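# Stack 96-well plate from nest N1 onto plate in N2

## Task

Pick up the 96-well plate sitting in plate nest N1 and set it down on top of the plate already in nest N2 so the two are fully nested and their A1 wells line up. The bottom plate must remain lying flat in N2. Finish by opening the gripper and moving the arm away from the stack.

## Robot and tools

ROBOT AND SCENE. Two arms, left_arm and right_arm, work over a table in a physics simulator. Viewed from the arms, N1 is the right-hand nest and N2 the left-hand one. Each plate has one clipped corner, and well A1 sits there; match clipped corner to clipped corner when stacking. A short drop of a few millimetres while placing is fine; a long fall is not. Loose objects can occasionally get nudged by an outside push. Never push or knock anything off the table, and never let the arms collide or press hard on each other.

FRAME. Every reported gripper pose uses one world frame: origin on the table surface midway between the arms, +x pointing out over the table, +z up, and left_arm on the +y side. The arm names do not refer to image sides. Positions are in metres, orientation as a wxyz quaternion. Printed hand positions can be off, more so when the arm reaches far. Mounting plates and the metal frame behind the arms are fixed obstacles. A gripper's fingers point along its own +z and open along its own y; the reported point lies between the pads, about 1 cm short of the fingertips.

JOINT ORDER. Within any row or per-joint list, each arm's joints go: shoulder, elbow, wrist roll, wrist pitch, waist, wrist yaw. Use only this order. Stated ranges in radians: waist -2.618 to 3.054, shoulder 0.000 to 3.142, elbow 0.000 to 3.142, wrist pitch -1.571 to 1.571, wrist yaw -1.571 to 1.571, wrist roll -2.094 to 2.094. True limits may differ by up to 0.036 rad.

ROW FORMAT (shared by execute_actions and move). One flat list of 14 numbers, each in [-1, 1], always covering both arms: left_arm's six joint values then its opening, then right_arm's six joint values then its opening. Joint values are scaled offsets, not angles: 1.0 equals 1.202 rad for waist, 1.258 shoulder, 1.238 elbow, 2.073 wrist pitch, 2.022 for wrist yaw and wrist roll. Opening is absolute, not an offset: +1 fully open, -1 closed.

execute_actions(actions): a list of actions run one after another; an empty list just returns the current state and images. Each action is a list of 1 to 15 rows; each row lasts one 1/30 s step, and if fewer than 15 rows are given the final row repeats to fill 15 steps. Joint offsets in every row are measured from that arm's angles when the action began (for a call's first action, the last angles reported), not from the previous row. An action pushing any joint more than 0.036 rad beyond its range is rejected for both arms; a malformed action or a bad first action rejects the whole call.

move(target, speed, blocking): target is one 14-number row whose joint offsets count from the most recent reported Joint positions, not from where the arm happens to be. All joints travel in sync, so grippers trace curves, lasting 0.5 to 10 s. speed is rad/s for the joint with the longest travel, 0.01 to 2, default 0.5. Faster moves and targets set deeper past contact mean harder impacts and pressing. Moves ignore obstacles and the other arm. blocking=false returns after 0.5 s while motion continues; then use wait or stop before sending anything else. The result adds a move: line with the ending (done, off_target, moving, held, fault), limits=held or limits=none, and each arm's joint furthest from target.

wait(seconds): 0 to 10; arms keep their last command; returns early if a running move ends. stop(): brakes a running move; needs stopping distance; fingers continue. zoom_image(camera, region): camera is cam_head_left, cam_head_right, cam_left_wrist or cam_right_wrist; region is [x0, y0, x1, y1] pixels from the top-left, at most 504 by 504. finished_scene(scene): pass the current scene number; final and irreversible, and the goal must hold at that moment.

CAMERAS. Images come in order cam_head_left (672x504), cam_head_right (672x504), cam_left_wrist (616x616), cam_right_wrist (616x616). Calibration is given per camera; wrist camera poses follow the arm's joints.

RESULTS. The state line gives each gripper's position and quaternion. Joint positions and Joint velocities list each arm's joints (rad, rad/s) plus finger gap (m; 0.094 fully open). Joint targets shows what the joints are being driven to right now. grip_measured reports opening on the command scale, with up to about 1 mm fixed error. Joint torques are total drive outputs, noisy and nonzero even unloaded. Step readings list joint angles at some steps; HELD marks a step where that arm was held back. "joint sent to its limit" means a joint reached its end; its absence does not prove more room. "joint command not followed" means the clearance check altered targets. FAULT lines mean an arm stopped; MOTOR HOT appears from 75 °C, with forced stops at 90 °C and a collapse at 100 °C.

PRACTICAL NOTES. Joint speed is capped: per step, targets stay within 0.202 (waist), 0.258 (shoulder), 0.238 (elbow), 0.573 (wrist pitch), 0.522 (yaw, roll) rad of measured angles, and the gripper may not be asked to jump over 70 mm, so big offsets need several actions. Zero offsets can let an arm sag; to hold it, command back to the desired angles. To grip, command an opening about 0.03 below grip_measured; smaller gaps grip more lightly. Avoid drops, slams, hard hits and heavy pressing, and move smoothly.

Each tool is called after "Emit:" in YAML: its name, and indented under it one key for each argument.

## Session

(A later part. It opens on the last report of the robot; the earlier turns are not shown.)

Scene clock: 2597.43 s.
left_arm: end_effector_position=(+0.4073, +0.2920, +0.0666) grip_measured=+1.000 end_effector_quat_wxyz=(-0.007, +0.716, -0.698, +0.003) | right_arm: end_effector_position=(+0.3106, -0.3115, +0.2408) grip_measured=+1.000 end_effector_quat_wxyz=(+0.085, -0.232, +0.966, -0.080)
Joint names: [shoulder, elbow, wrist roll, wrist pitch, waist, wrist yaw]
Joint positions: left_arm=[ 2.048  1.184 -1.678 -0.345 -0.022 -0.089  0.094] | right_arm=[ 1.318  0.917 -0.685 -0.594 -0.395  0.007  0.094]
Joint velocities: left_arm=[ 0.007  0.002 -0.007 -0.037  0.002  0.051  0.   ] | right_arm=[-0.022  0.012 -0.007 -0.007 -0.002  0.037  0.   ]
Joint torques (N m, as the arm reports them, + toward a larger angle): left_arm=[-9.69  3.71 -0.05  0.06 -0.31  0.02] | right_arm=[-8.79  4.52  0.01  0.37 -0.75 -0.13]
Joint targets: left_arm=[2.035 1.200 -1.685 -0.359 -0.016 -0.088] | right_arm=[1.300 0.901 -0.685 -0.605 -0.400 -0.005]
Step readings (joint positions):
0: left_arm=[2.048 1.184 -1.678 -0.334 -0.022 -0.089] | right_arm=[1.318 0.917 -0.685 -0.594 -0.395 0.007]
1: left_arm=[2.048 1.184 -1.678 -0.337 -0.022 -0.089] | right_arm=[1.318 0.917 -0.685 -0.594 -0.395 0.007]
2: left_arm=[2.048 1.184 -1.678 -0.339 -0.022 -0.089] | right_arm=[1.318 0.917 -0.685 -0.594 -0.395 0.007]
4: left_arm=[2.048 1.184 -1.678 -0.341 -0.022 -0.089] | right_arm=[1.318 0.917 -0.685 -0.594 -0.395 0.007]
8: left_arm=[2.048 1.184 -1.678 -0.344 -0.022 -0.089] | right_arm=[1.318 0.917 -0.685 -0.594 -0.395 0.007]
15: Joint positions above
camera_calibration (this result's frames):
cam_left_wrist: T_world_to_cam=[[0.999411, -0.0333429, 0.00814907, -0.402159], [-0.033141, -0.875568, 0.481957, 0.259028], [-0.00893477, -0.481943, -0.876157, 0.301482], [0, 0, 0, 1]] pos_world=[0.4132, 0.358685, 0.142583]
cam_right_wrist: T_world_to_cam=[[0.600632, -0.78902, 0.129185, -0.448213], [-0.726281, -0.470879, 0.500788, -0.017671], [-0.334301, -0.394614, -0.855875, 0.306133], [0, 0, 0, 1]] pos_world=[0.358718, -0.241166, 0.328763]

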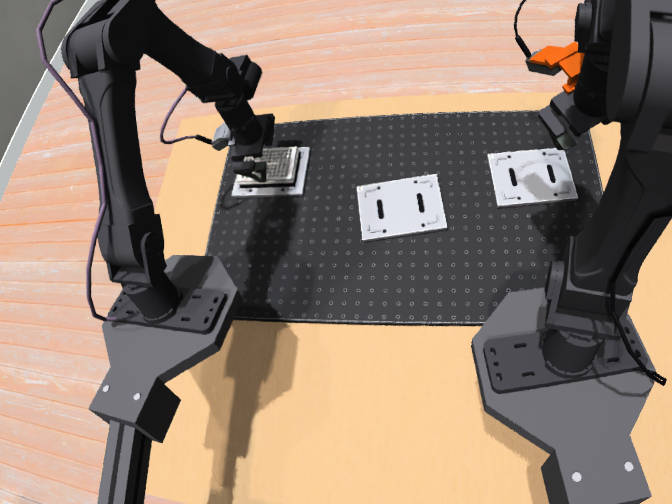

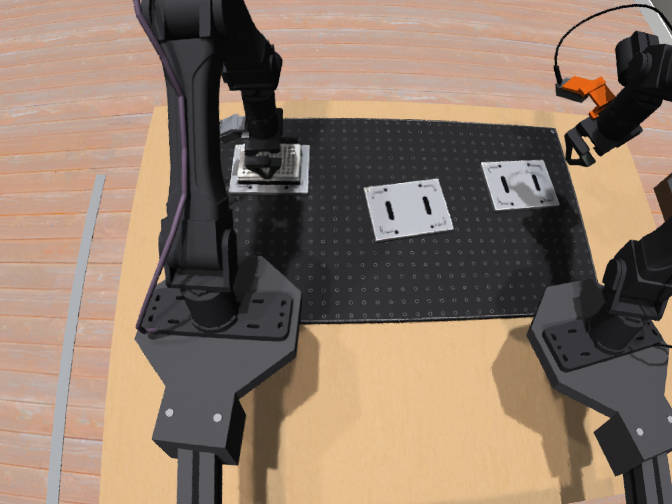

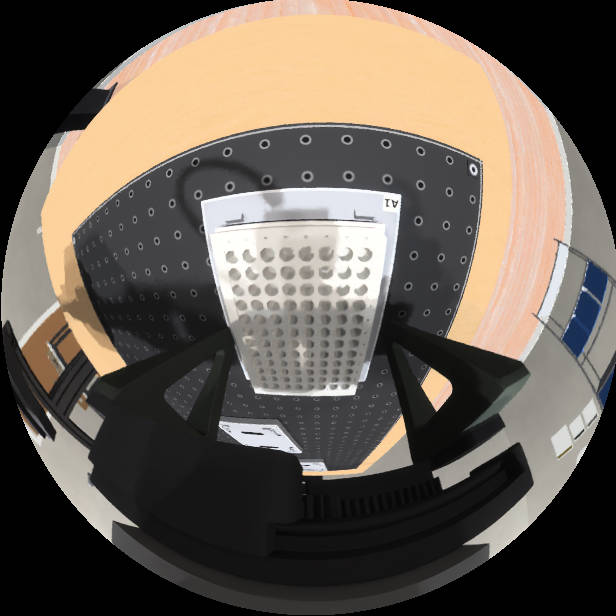

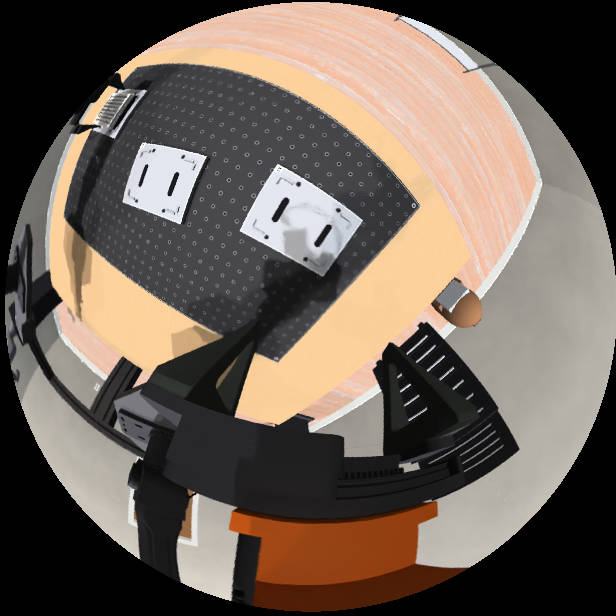

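Emit:
move:
  target: [-0.010,0.0129,-0.0035,0.022,0.005,0.0005,1,-0.0143,-0.0129,0,-0.0053,-0.0042,-0.0060,1]
  speed: 0.06

Scene clock: 2616.57 s.
left_arm: end_effector_position=(+0.4098, +0.2918, +0.0667) grip_measured=+1.000 end_effector_quat_wxyz=(-0.010, +0.716, -0.698, +0.007) | right_arm: end_effector_position=(+0.3106, -0.3115, +0.2408) grip_measured=+1.000 end_effector_quat_wxyz=(+0.085, -0.232, +0.966, -0.080)
Joint names: [shoulder, elbow, wrist roll, wrist pitch, waist, wrist yaw]
Joint positions: left_arm=[ 2.048  1.184 -1.678 -0.334 -0.022 -0.089  0.094] | right_arm=[ 1.318  0.917 -0.685 -0.594 -0.395  0.007  0.094]
Joint velocities: left_arm=[ 0.002  0.012  0.037 -0.037 -0.002 -0.007  0.   ] | right_arm=[-0.017 -0.007 -0.037  0.037 -0.007  0.066  0.   ]
Joint torques (N m, as the arm reports them, + toward a larger angle): left_arm=[-9.69  3.73 -0.06  0.51 -0.32  0.01] | right_arm=[-8.81  4.55  0.02  0.36 -0.75 -0.13]
Joint targets: left_arm=[2.035 1.200 -1.685 -0.299 -0.016 -0.088] | right_arm=[1.300 0.901 -0.685 -0.605 -0.400 -0.005]
move: off_target (left_arm); limits=none; left_arm: farthest joint: the wrist pitch, 0.035 radians from its target (0.046 radians at the start); right_arm: farthest joint: the shoulder, 0.018 radians from its target (0.018 radians at the start)
camera_calibration (this result's frames):
cam_left_wrist: T_world_to_cam=[[0.999303, -0.0324861, 0.0184003, -0.405598], [-0.0373327, -0.875187, 0.482341, 0.26049], [0.000434288, -0.482692, -0.87579, 0.297798], [0, 0, 0, 1]] pos_world=[0.414911, 0.358546, 0.142626]
cam_right_wrist: T_world_to_cam=[[0.600632, -0.78902, 0.129185, -0.448213], [-0.726281, -0.470879, 0.500788, -0.017671], [-0.334301, -0.394614, -0.855875, 0.306133], [0, 0, 0, 1]] pos_world=[0.358718, -0.241166, 0.328763]

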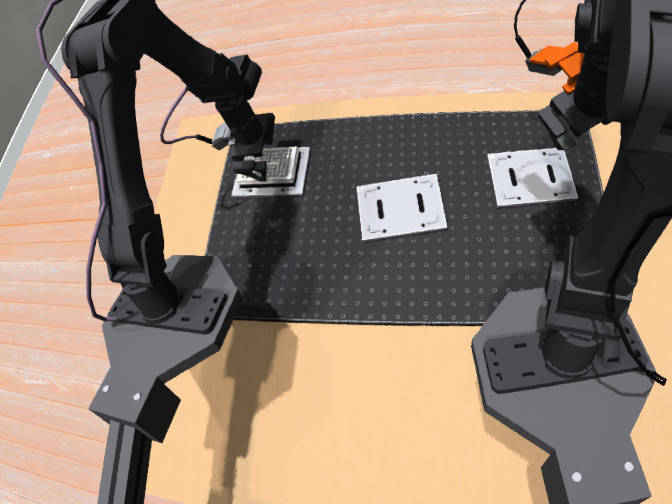

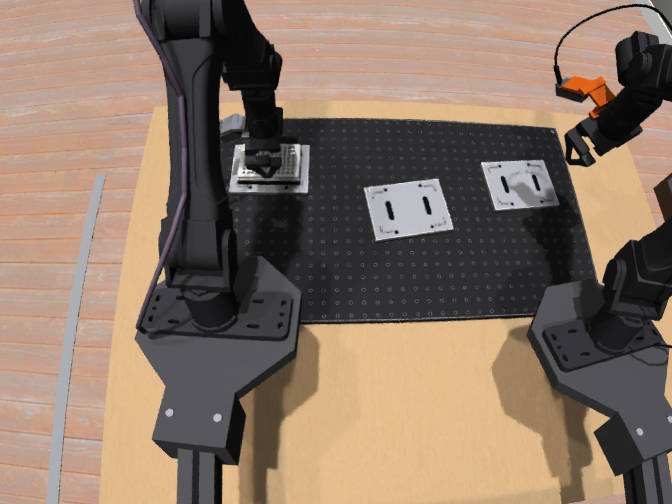

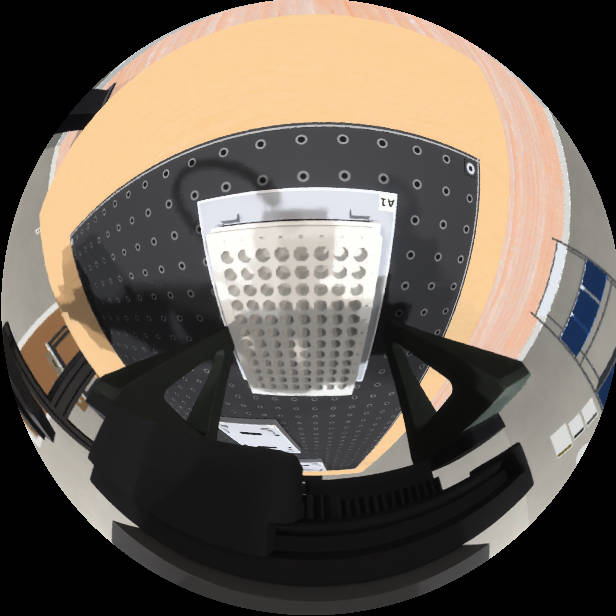

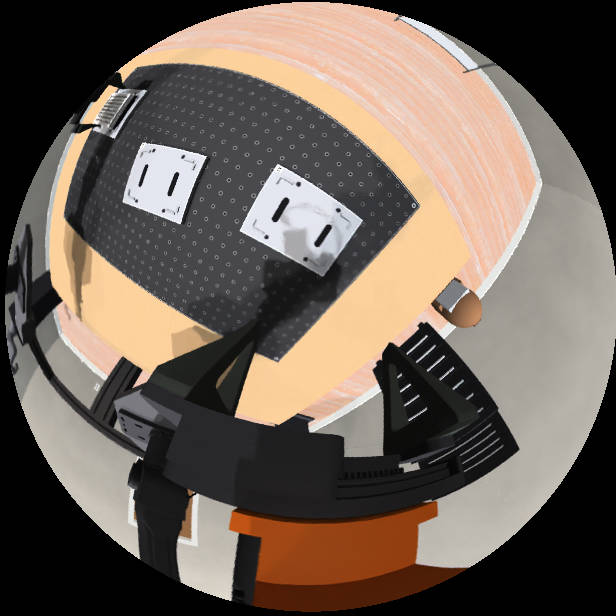

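Emit:
execute_actions:
  actions:
    - [[-0.010,0.0129,-0.0035,0.017,-0.0166,0.0005,1,-0.0143,-0.0129,0,-0.0053,-0.0042,-0.0060,1],[-0.010,0.0129,-0.0035,0.017,-0.0166,0.0005,1,-0.0143,-0.0129,0,-0.0053,-0.0042,-0.0060,1],[-0.010,0.0129,-0.0035,0.017,0.0,0.0005,1,-0.0143,-0.0129,0,-0.0053,-0.0042,-0.0060,1]]

Emit:
zoom_image:
  camera: "cam_left_wrist"
  region: [195, 205, 255, 245]

Emit:
zoom_image:
  camera: "cam_left_wrist"
  region: [340, 200, 400, 240]

Scene clock: 2620.37 s.
left_arm: end_effector_position=(+0.4099, +0.2908, +0.0667) grip_measured=+1.000 end_effector_quat_wxyz=(-0.010, +0.716, -0.698, +0.007) | right_arm: end_effector_position=(+0.3106, -0.3115, +0.2408) grip_measured=+1.000 end_effector_quat_wxyz=(+0.085, -0.232, +0.966, -0.080)
Joint names: [shoulder, elbow, wrist roll, wrist pitch, waist, wrist yaw]
Joint positions: left_arm=[ 2.048  1.184 -1.678 -0.334 -0.024 -0.089  0.094] | right_arm=[ 1.318  0.917 -0.685 -0.594 -0.395  0.007  0.094]
Joint velocities: left_arm=[-0.022 -0.012  0.007 -0.051  0.002  0.022  0.   ] | right_arm=[-0.012  0.002  0.037 -0.007 -0.002 -0.037  0.   ]
Joint torques (N m, as the arm reports them, + toward a larger angle): left_arm=[-9.69  3.73 -0.06  0.51 -0.55  0.01] | right_arm=[-8.81  4.55  0.    0.37 -0.72 -0.12]
Joint targets: left_arm=[2.035 1.200 -1.685 -0.299 -0.022 -0.088] | right_arm=[1.300 0.901 -0.685 -0.605 -0.400 -0.005]
Step readings (joint positions):
0: left_arm=[2.048 1.184 -1.678 -0.334 -0.022 -0.089] | right_arm=[1.318 0.917 -0.685 -0.594 -0.395 0.007]
1: left_arm=[2.048 1.184 -1.678 -0.334 -0.023 -0.089] | right_arm=[1.318 0.917 -0.685 -0.594 -0.395 0.007]
2: left_arm=[2.048 1.184 -1.678 -0.334 -0.024 -0.089] | right_arm=[1.318 0.917 -0.685 -0.594 -0.395 0.007]
4: left_arm=[2.048 1.184 -1.678 -0.334 -0.025 -0.089] | right_arm=[1.318 0.917 -0.685 -0.594 -0.395 0.007]
8: left_arm=[2.048 1.184 -1.678 -0.334 -0.024 -0.089] | right_arm=[1.318 0.917 -0.685 -0.594 -0.395 0.007]
15: Joint positions above
camera_calibration (this result's frames):
cam_left_wrist: T_world_to_cam=[[0.999236, -0.0342305, 0.0188575, -0.40517], [-0.0390811, -0.874417, 0.483598, 0.260021], [-0.0000645031, -0.483965, -0.875087, 0.297908], [0, 0, 0, 1]] pos_world=[0.415042, 0.357675, 0.14259]
cam_right_wrist: T_world_to_cam=[[0.600632, -0.78902, 0.129185, -0.448213], [-0.726281, -0.470879, 0.500788, -0.017671], [-0.334301, -0.394614, -0.855875, 0.306133], [0, 0, 0, 1]] pos_world=[0.358718, -0.241166, 0.328763]

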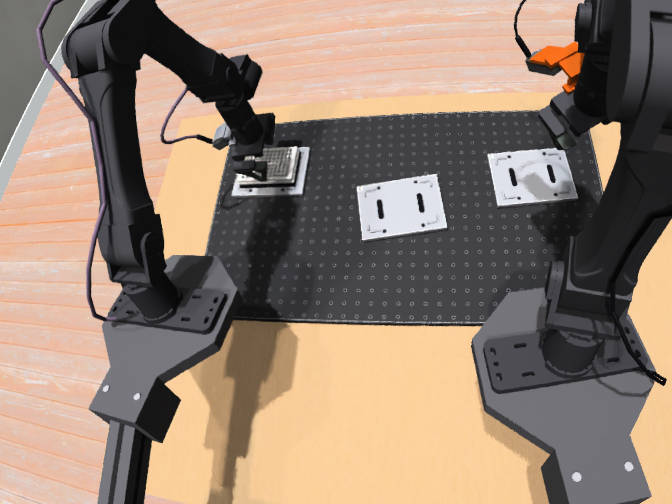

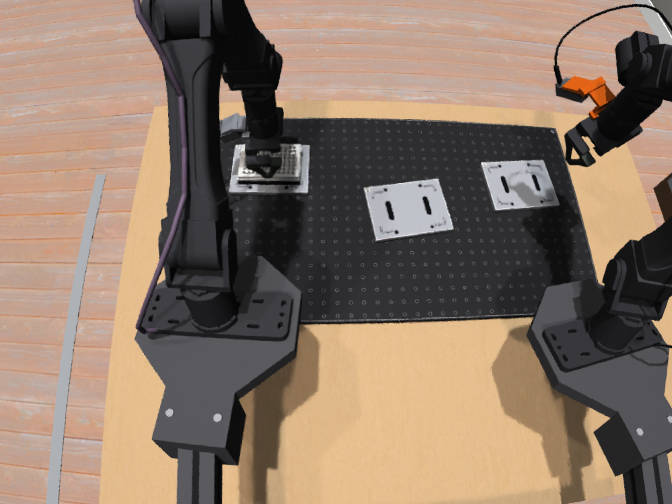

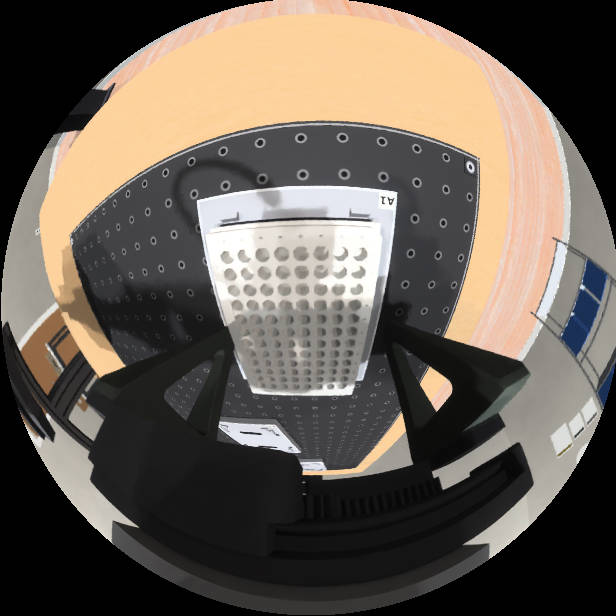

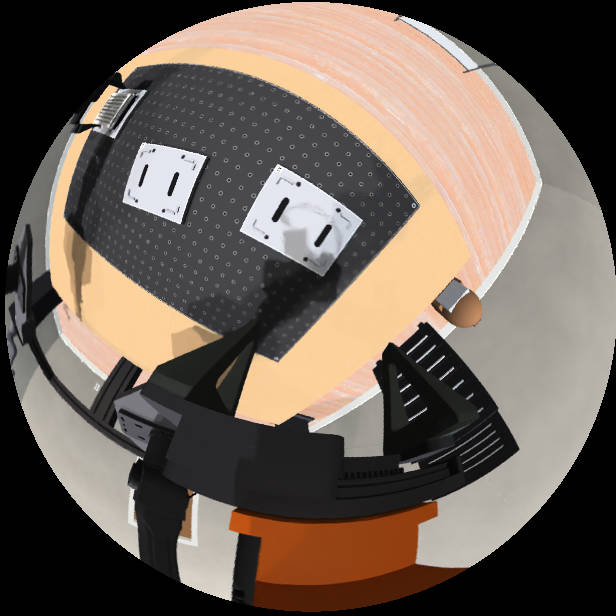

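Region (195, 205, 255, 245) of cam_left_wrist's 616x616 image, scaled by 8.400, with more detail than that image has.

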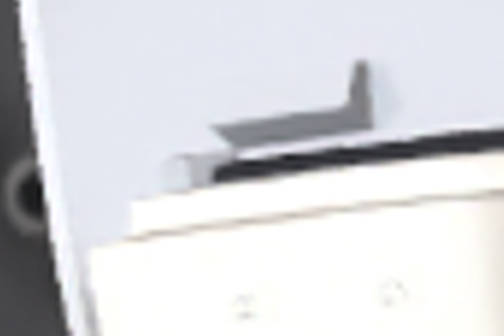

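Region (340, 200, 400, 240) of cam_left_wrist's 616x616 image, scaled by 8.400, with more detail than that image has.

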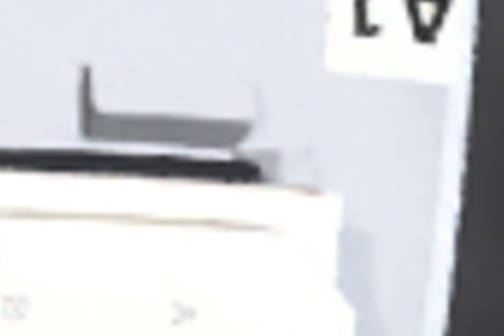

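Emit:
execute_actions:
  actions:
    - [[-0.010,0.0129,-0.0035,0.017,0.012,0.0005,1,-0.0143,-0.0129,0,-0.0053,-0.0042,-0.0060,1],[-0.010,0.0129,-0.0035,0.017,0.001,0.0005,1,-0.0143,-0.0129,0,-0.0053,-0.0042,-0.0060,1]]

Emit:
zoom_image:
  camera: "cam_left_wrist"
  region: [195, 205, 255, 245]

Emit:
zoom_image:
  camera: "cam_left_wrist"
  region: [340, 200, 400, 240]

Scene clock: 2625.27 s.
left_arm: end_effector_position=(+0.4099, +0.2909, +0.0667) grip_measured=+1.000 end_effector_quat_wxyz=(-0.009, +0.716, -0.698, +0.008) | right_arm: end_effector_position=(+0.3106, -0.3115, +0.2408) grip_measured=+1.000 end_effector_quat_wxyz=(+0.085, -0.232, +0.966, -0.080)
Joint names: [shoulder, elbow, wrist roll, wrist pitch, waist, wrist yaw]
Joint positions: left_arm=[ 2.048  1.184 -1.678 -0.334 -0.024 -0.087  0.094] | right_arm=[ 1.318  0.917 -0.685 -0.594 -0.395  0.007  0.094]
Joint velocities: left_arm=[-0.012  0.012  0.022  0.007  0.007 -0.022  0.   ] | right_arm=[-0.012 -0.017  0.007 -0.022 -0.032  0.007  0.   ]
Joint torques (N m, as the arm reports them, + toward a larger angle): left_arm=[-9.7   3.73 -0.06  0.52 -0.7   0.  ] | right_arm=[-8.79  4.55  0.01  0.35 -0.74 -0.12]
Joint targets: left_arm=[2.035 1.200 -1.685 -0.299 -0.023 -0.088] | right_arm=[1.300 0.901 -0.685 -0.605 -0.400 -0.005]
Step readings (joint positions):
0: left_arm=[2.048 1.184 -1.678 -0.334 -0.024 -0.089] | right_arm=[1.318 0.917 -0.685 -0.594 -0.395 0.007]
1: left_arm=[2.048 1.184 -1.678 -0.334 -0.024 -0.088] | right_arm=[1.318 0.917 -0.685 -0.594 -0.395 0.007]
2: left_arm=[2.048 1.184 -1.678 -0.334 -0.024 -0.087] | right_arm=[1.318 0.917 -0.685 -0.594 -0.395 0.007]
4: left_arm=[2.048 1.184 -1.678 -0.334 -0.024 -0.087] | right_arm=[1.318 0.917 -0.685 -0.594 -0.395 0.007]
8: left_arm=[2.048 1.184 -1.678 -0.334 -0.024 -0.087] | right_arm=[1.318 0.917 -0.685 -0.594 -0.395 0.007]
15: Joint positions above
camera_calibration (this result's frames):
cam_left_wrist: T_world_to_cam=[[0.999275, -0.0331478, 0.0187386, -0.405484], [-0.0380765, -0.873846, 0.48471, 0.259434], [0.00030756, -0.485072, -0.874474, 0.298044], [0, 0, 0, 1]] pos_world=[0.414977, 0.357837, 0.14248]
cam_right_wrist: T_world_to_cam=[[0.600632, -0.78902, 0.129185, -0.448213], [-0.726281, -0.470879, 0.500788, -0.017671], [-0.334301, -0.394614, -0.855875, 0.306133], [0, 0, 0, 1]] pos_world=[0.358718, -0.241166, 0.328763]

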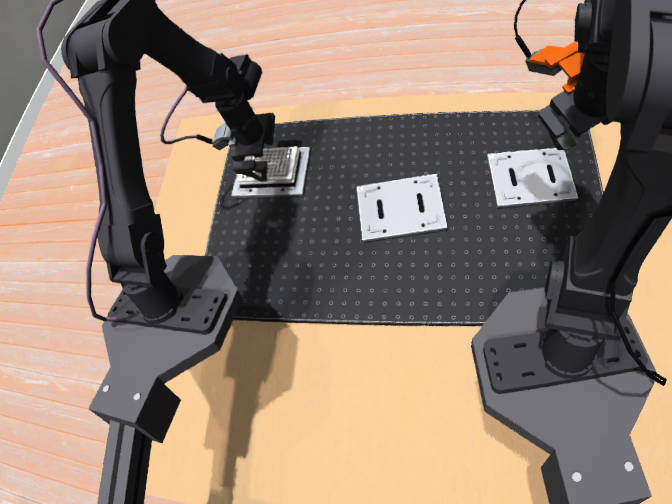

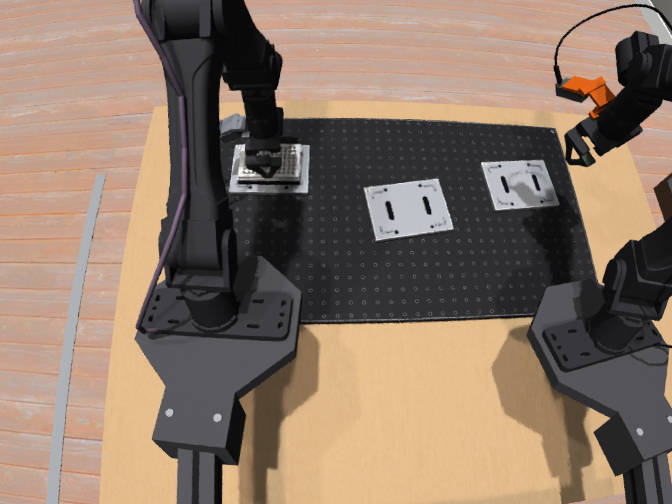

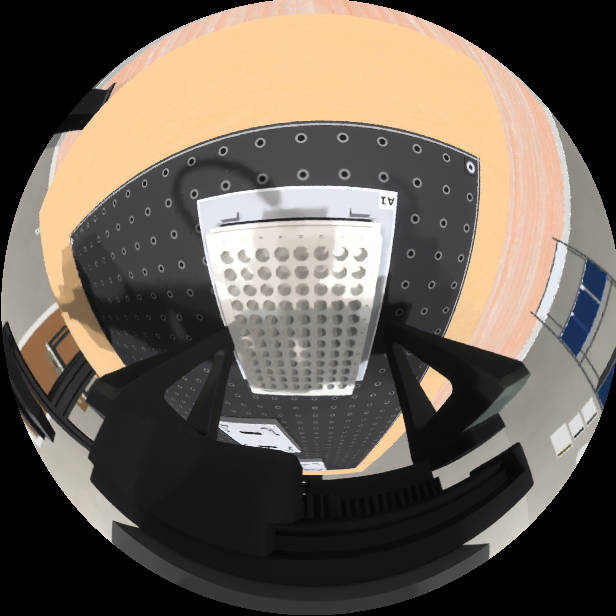

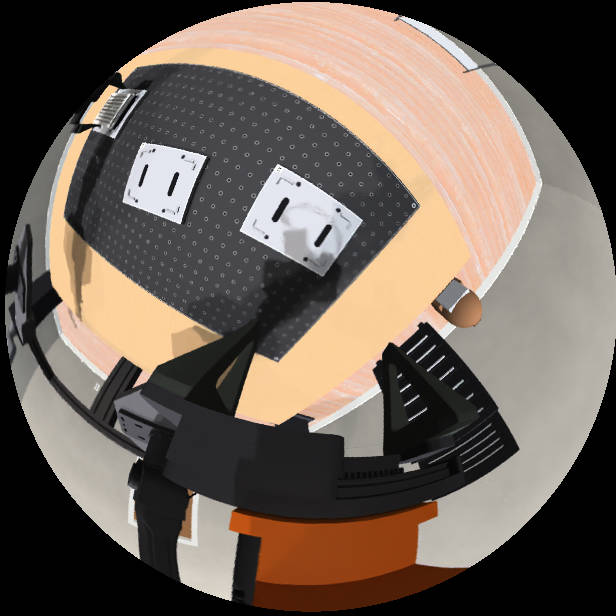

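Region (195, 205, 255, 245) of cam_left_wrist's 616x616 image, scaled by 8.400, with more detail than that image has.

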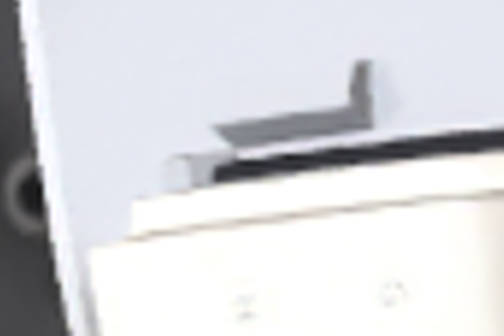

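Region (340, 200, 400, 240) of cam_left_wrist's 616x616 image, scaled by 8.400, with more detail than that image has.

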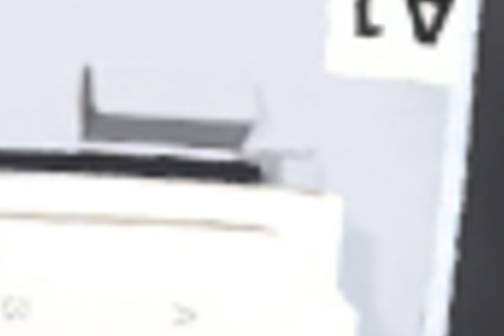

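Emit:
execute_actions:
  actions:
    - [[-0.010,0.0129,-0.0035,-0.012,0.001,0.0,1,-0.0143,-0.0129,0,-0.0053,-0.0042,-0.0060,1]]

Emit:
zoom_image:
  camera: "cam_left_wrist"
  region: [195, 205, 255, 245]

Emit:
zoom_image:
  camera: "cam_left_wrist"
  region: [340, 200, 400, 240]

Scene clock: 2633.00 s.
left_arm: end_effector_position=(+0.4072, +0.2911, +0.0667) grip_measured=+1.000 end_effector_quat_wxyz=(-0.006, +0.716, -0.698, +0.004) | right_arm: end_effector_position=(+0.3106, -0.3115, +0.2408) grip_measured=+1.000 end_effector_quat_wxyz=(+0.085, -0.232, +0.966, -0.080)
Joint names: [shoulder, elbow, wrist roll, wrist pitch, waist, wrist yaw]
Joint positions: left_arm=[ 2.048  1.184 -1.678 -0.345 -0.024 -0.087  0.094] | right_arm=[ 1.318  0.917 -0.685 -0.594 -0.395  0.007  0.094]
Joint velocities: left_arm=[ 0.012 -0.017  0.051  0.051 -0.022 -0.037  0.   ] | right_arm=[-0.002 -0.002 -0.066  0.007  0.007 -0.037  0.   ]
Joint torques (N m, as the arm reports them, + toward a larger angle): left_arm=[-9.68  3.71 -0.06  0.   -0.65  0.01] | right_arm=[-8.79  4.56  0.01  0.36 -0.75 -0.13]
Joint targets: left_arm=[2.035 1.200 -1.685 -0.359 -0.022 -0.087] | right_arm=[1.300 0.901 -0.685 -0.605 -0.400 -0.005]
Step readings (joint positions):
0: left_arm=[2.048 1.184 -1.678 -0.334 -0.024 -0.087] | right_arm=[1.318 0.917 -0.685 -0.594 -0.395 0.007]
1: left_arm=[2.048 1.184 -1.678 -0.337 -0.024 -0.087] | right_arm=[1.318 0.917 -0.685 -0.594 -0.395 0.007]
2: left_arm=[2.048 1.184 -1.678 -0.338 -0.024 -0.087] | right_arm=[1.318 0.917 -0.685 -0.594 -0.395 0.007]
4: left_arm=[2.048 1.184 -1.678 -0.341 -0.024 -0.087] | right_arm=[1.318 0.917 -0.685 -0.594 -0.395 0.007]
8: left_arm=[2.048 1.184 -1.678 -0.344 -0.024 -0.087] | right_arm=[1.318 0.917 -0.685 -0.594 -0.395 0.007]
15: Joint positions above
camera_calibration (this result's frames):
cam_left_wrist: T_world_to_cam=[[0.999388, -0.0340408, 0.0081083, -0.401917], [-0.0337077, -0.874248, 0.484309, 0.257911], [-0.0093976, -0.484285, -0.87486, 0.301859], [0, 0, 0, 1]] pos_world=[0.413201, 0.357983, 0.142435]
cam_right_wrist: T_world_to_cam=[[0.600632, -0.78902, 0.129185, -0.448213], [-0.726281, -0.470879, 0.500788, -0.017671], [-0.334301, -0.394614, -0.855875, 0.306133], [0, 0, 0, 1]] pos_world=[0.358718, -0.241166, 0.328763]

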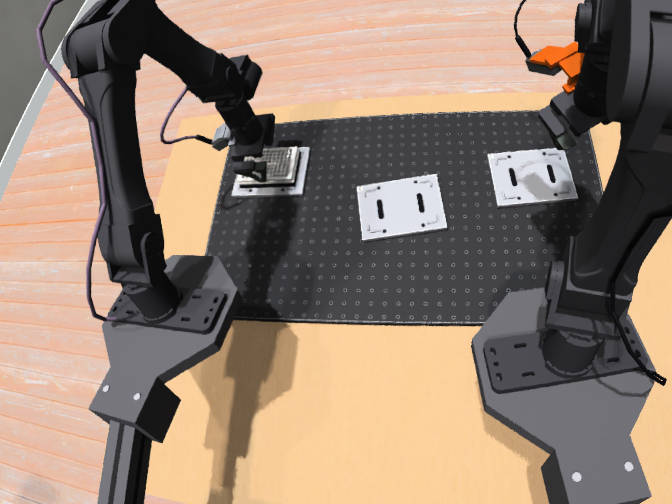

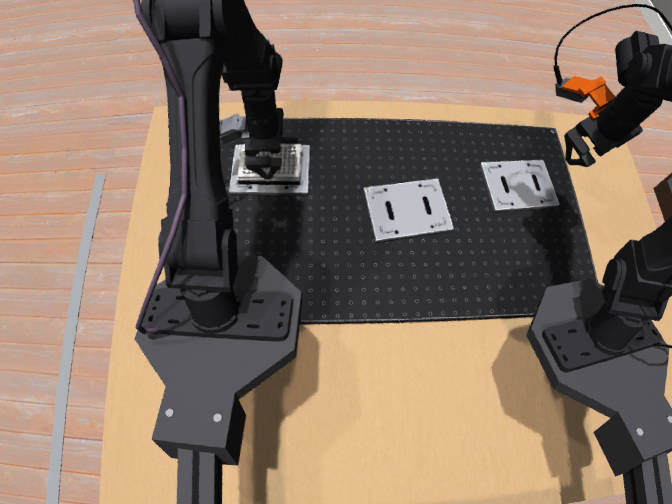

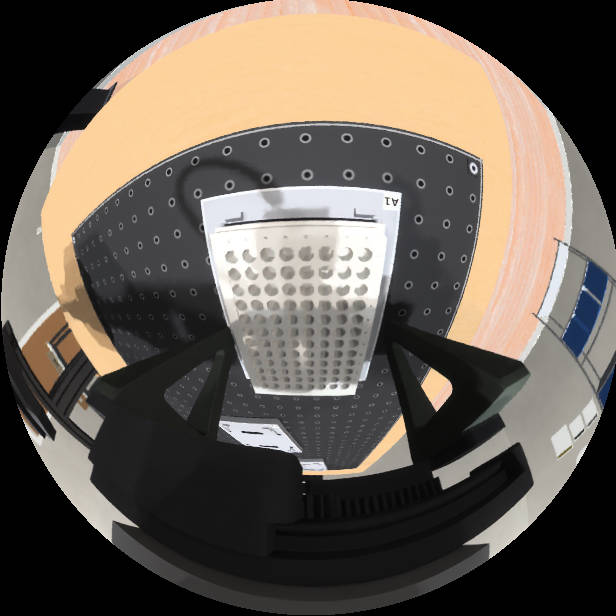

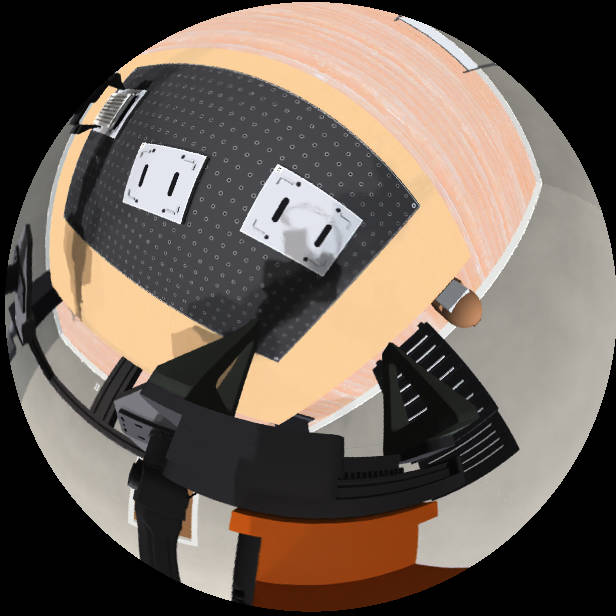

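Region (195, 205, 255, 245) of cam_left_wrist's 616x616 image, scaled by 8.400, with more detail than that image has.

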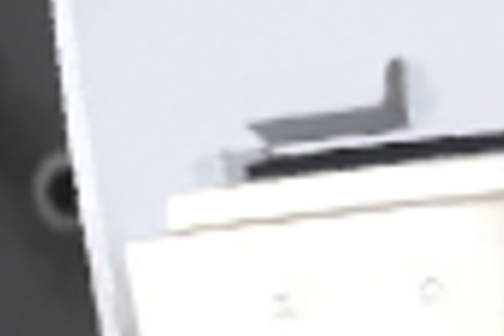

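Region (340, 200, 400, 240) of cam_left_wrist's 616x616 image, scaled by 8.400, with more detail than that image has.

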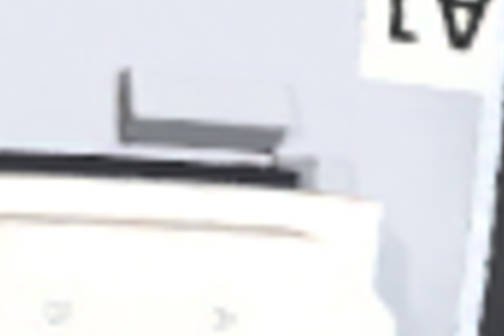

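Emit:
zoom_image:
  camera: "cam_left_wrist"
  region: [235, 340, 375, 405]

Region (235, 340, 375, 405) of cam_left_wrist's 616x616 image, scaled by 3.600, with more detail than that image has; it fills the top 234 rows of this view, and the rest is white.

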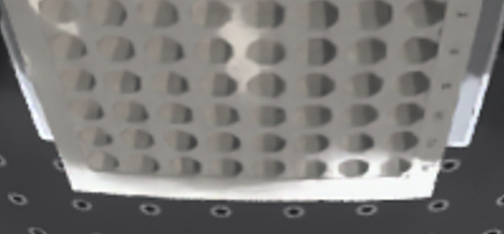

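Emit:
zoom_image:
  camera: "cam_left_wrist"
  region: [240, 370, 290, 405]

Emit:
zoom_image:
  camera: "cam_left_wrist"
  region: [320, 370, 370, 405]

Region (240, 370, 290, 405) of cam_left_wrist's 616x616 image, scaled by 10.080, with more detail than that image has; it fills the top 353 rows of this view, and the rest is white.

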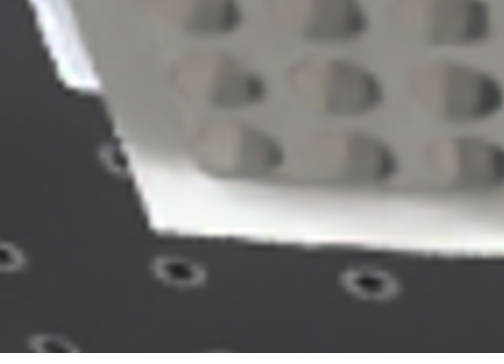

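Region (320, 370, 370, 405) of cam_left_wrist's 616x616 image, scaled by 10.080, with more detail than that image has; it fills the top 353 rows of this view, and the rest is white.

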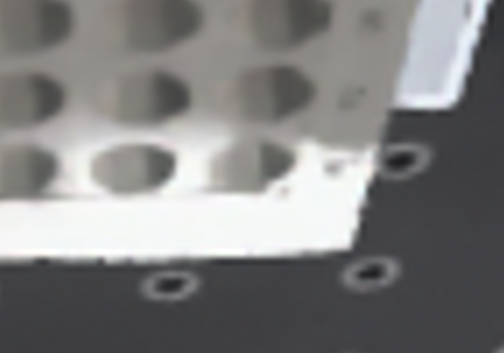

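Emit:
move:
  target: [-0.26,0.0129,-0.0035,-0.16,0.001,0.0,1,-0.0143,-0.0129,0,-0.0053,-0.0042,-0.0060,1]
  speed: 0.35

Scene clock: 2734.87 s.
left_arm: end_effector_position=(+0.3987, +0.3003, +0.1693) grip_measured=+1.000 end_effector_quat_wxyz=(-0.003, +0.715, -0.699, -0.000) | right_arm: end_effector_position=(+0.3106, -0.3115, +0.2408) grip_measured=+1.000 end_effector_quat_wxyz=(+0.085, -0.232, +0.966, -0.080)
Joint names: [shoulder, elbow, wrist roll, wrist pitch, waist, wrist yaw]
Joint positions: left_arm=[ 1.741  1.184 -1.678 -0.662 -0.024 -0.087  0.094] | right_arm=[ 1.318  0.917 -0.685 -0.594 -0.395  0.007  0.094]
Joint velocities: left_arm=[-0.002 -0.007  0.037 -0.037 -0.012  0.037  0.   ] | right_arm=[-0.002 -0.007  0.007  0.007 -0.007 -0.081  0.   ]
Joint torques (N m, as the arm reports them, + toward a larger angle): left_arm=[-9.38  4.78 -0.06  0.   -0.51  0.01] | right_arm=[-8.82  4.53  0.01  0.36 -0.73 -0.13]
Joint targets: left_arm=[1.721 1.200 -1.685 -0.676 -0.022 -0.087] | right_arm=[1.300 0.901 -0.685 -0.605 -0.400 -0.005]
move: done; limits=none; left_arm: farthest joint: the shoulder, 0.020 radians from its target (0.327 radians at the start); right_arm: farthest joint: the shoulder, 0.018 radians from its target (0.018 radians at the start)
camera_calibration (this result's frames):
cam_left_wrist: T_world_to_cam=[[0.99939, -0.0348634, -0.00178264, -0.391996], [-0.0296408, -0.87444, 0.484228, 0.214407], [-0.0184406, -0.48388, -0.87494, 0.399481], [0, 0, 0, 1]] pos_world=[0.405479, 0.367121, 0.245001]
cam_right_wrist: T_world_to_cam=[[0.600632, -0.78902, 0.129185, -0.448213], [-0.726281, -0.470879, 0.500788, -0.017671], [-0.334301, -0.394614, -0.855875, 0.306133], [0, 0, 0, 1]] pos_world=[0.358718, -0.241166, 0.328763]

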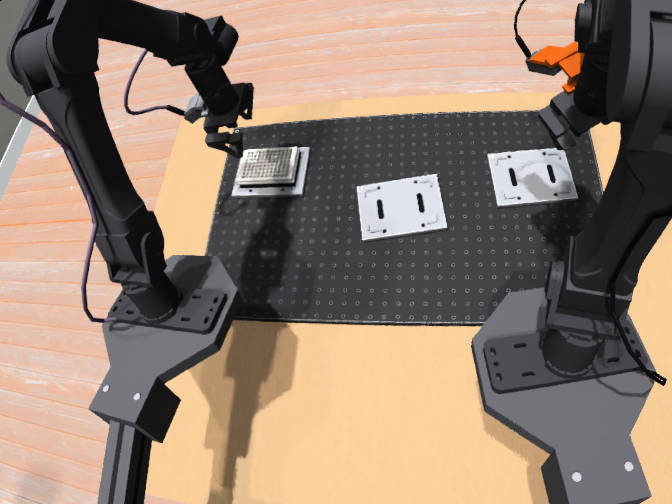

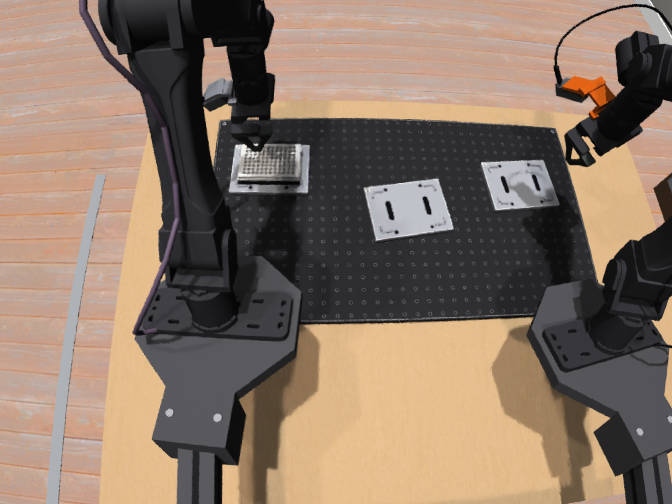

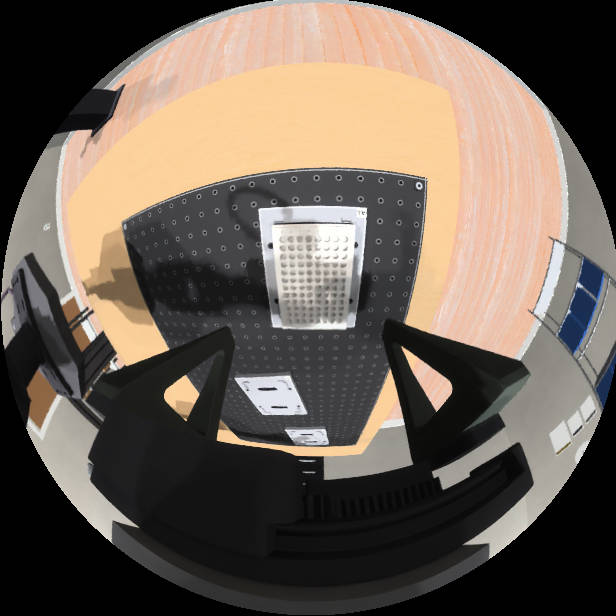

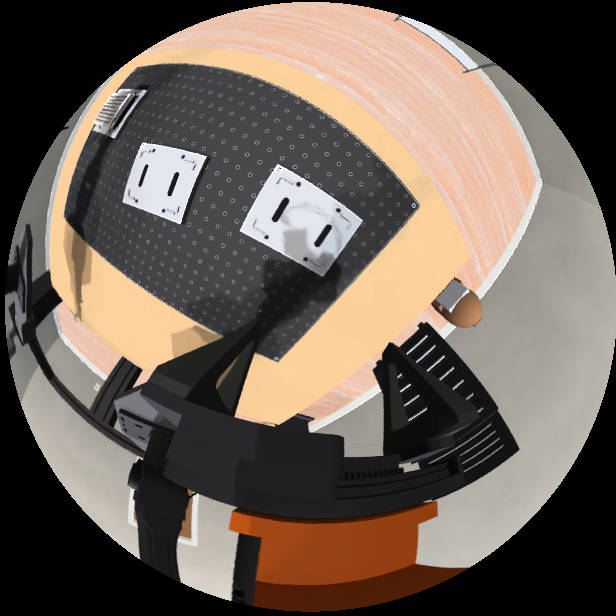

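Now unobstructed head views – check the stack.

Emit:
zoom_image:
  camera: "cam_head_right"
  region: [215, 130, 325, 205]

Emit:
zoom_image:
  camera: "cam_head_left"
  region: [220, 135, 320, 205]

Emit:
zoom_image:
  camera: "cam_left_wrist"
  region: [250, 195, 380, 340]

Region (215, 130, 325, 205) of cam_head_right's 672x504 image, scaled by 4.582, with more detail than that image has; it fills the top 344 rows of this view, and the rest is white.

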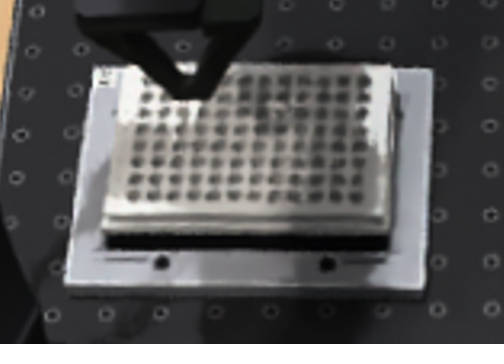

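Region (220, 135, 320, 205) of cam_head_left's 672x504 image, scaled by 5.040, with more detail than that image has; it fills the top 353 rows of this view, and the rest is white.

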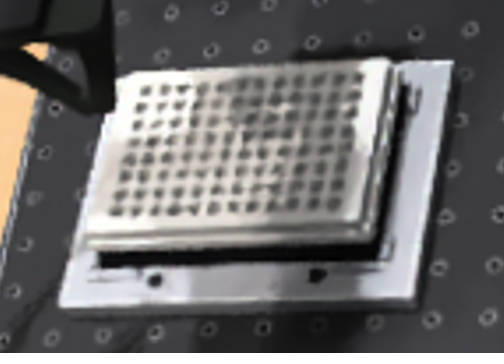

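Region (250, 195, 380, 340) of cam_left_wrist's 616x616 image, scaled by 3.476, with more detail than that image has; it fills the left 452 columns of this view, and the rest is white.

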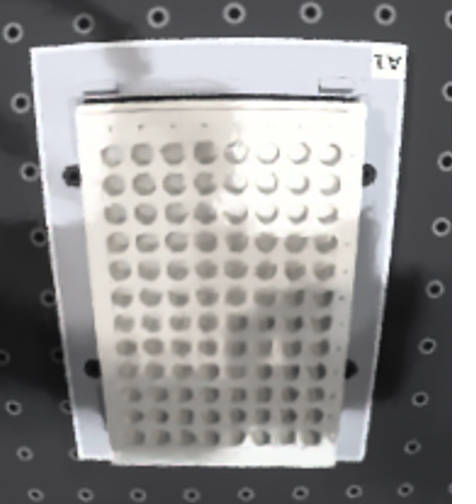

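Emit:
zoom_image:
  camera: "cam_head_left"
  region: [280, 140, 320, 200]

Region (280, 140, 320, 200) of cam_head_left's 672x504 image, scaled by 8.400, with more detail than that image has.

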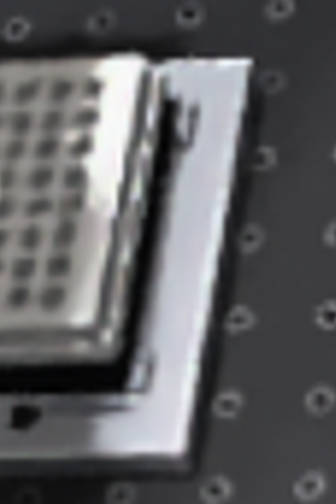

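Emit:
move:
  target: [-0.12,0.0129,-0.0035,-0.07,0.3,0.0,1,-0.0143,-0.0129,0,-0.0053,-0.0042,-0.0060,1]
  speed: 0.7

Scene clock: 2752.80 s.
left_arm: end_effector_position=(+0.3699, +0.4332, +0.2099) grip_measured=+1.000 end_effector_quat_wxyz=(-0.038, +0.821, -0.567, -0.049) | right_arm: end_effector_position=(+0.3106, -0.3115, +0.2408) grip_measured=+1.000 end_effector_quat_wxyz=(+0.085, -0.232, +0.966, -0.080)
Joint names: [shoulder, elbow, wrist roll, wrist pitch, waist, wrist yaw]
Joint positions: left_arm=[ 1.612  1.184 -1.678 -0.793  0.337 -0.081  0.094] | right_arm=[ 1.318  0.917 -0.685 -0.594 -0.395  0.007  0.094]
Joint velocities: left_arm=[-0.017 -0.002  0.007  0.051 -0.007  0.125  0.   ] | right_arm=[ 0.012  0.002  0.037 -0.066 -0.012 -0.081  0.   ]
Joint torques (N m, as the arm reports them, + toward a larger angle): left_arm=[-9.08  5.09 -0.06  0.02  0.22 -0.11] | right_arm=[-8.81  4.54  0.01  0.36 -0.76 -0.13]
Joint targets: left_arm=[1.590 1.200 -1.685 -0.807 0.337 -0.087] | right_arm=[1.300 0.901 -0.685 -0.605 -0.400 -0.005]
move: off_target (left_arm); limits=none; left_arm: farthest joint: the shoulder, 0.022 radians from its target (0.151 radians at the start); right_arm: farthest joint: the shoulder, 0.018 radians from its target (0.018 radians at the start)
camera_calibration (this result's frames):
cam_left_wrist: T_world_to_cam=[[0.954152, 0.299275, -0.00531574, -0.485813], [0.279218, -0.883526, 0.376057, 0.222527], [0.107848, -0.3603, -0.926581, 0.409441], [0, 0, 0, 1]] pos_world=[0.357249, 0.489521, 0.293115]
cam_right_wrist: T_world_to_cam=[[0.600632, -0.78902, 0.129185, -0.448213], [-0.726281, -0.470879, 0.500788, -0.017671], [-0.334301, -0.394614, -0.855875, 0.306133], [0, 0, 0, 1]] pos_world=[0.358718, -0.241166, 0.328763]

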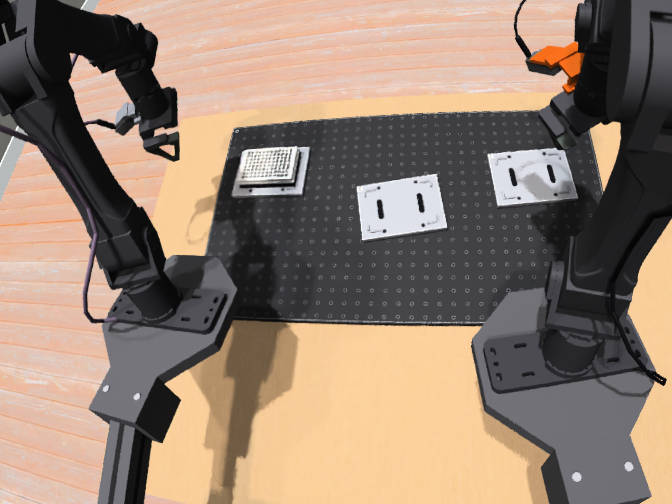

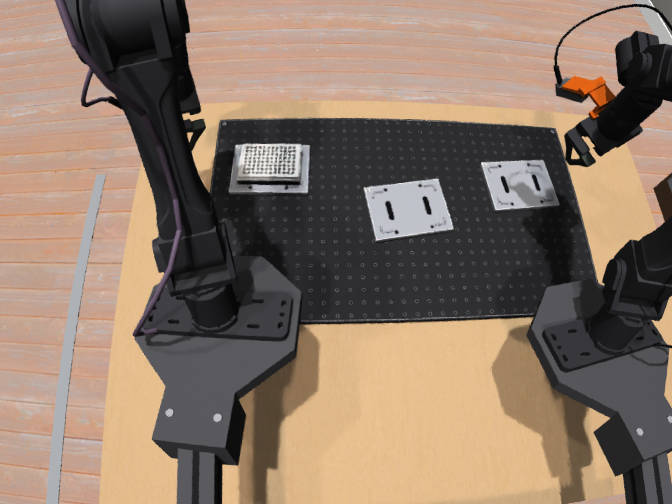

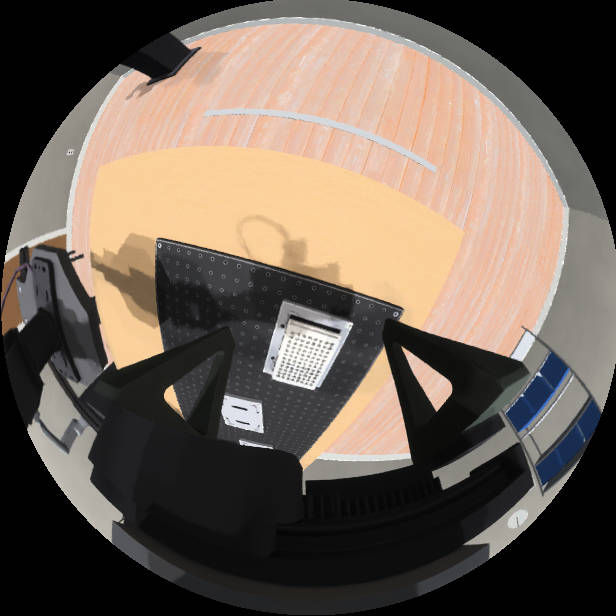

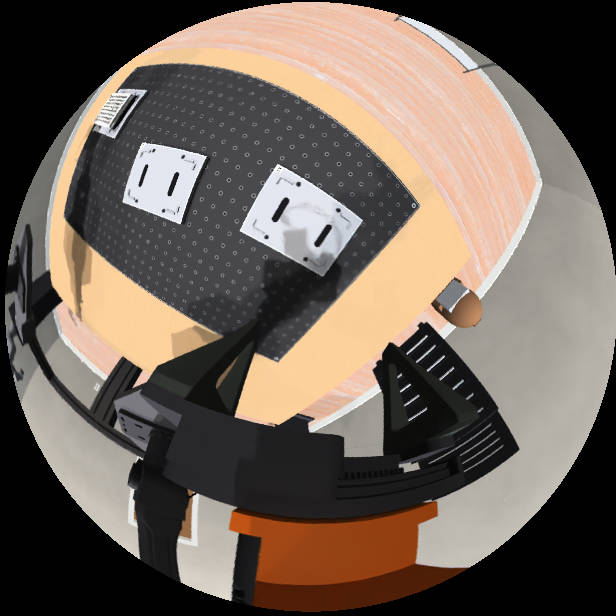

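Emit:
finished_scene:
  scene: 1

The scene is finished: the task was done.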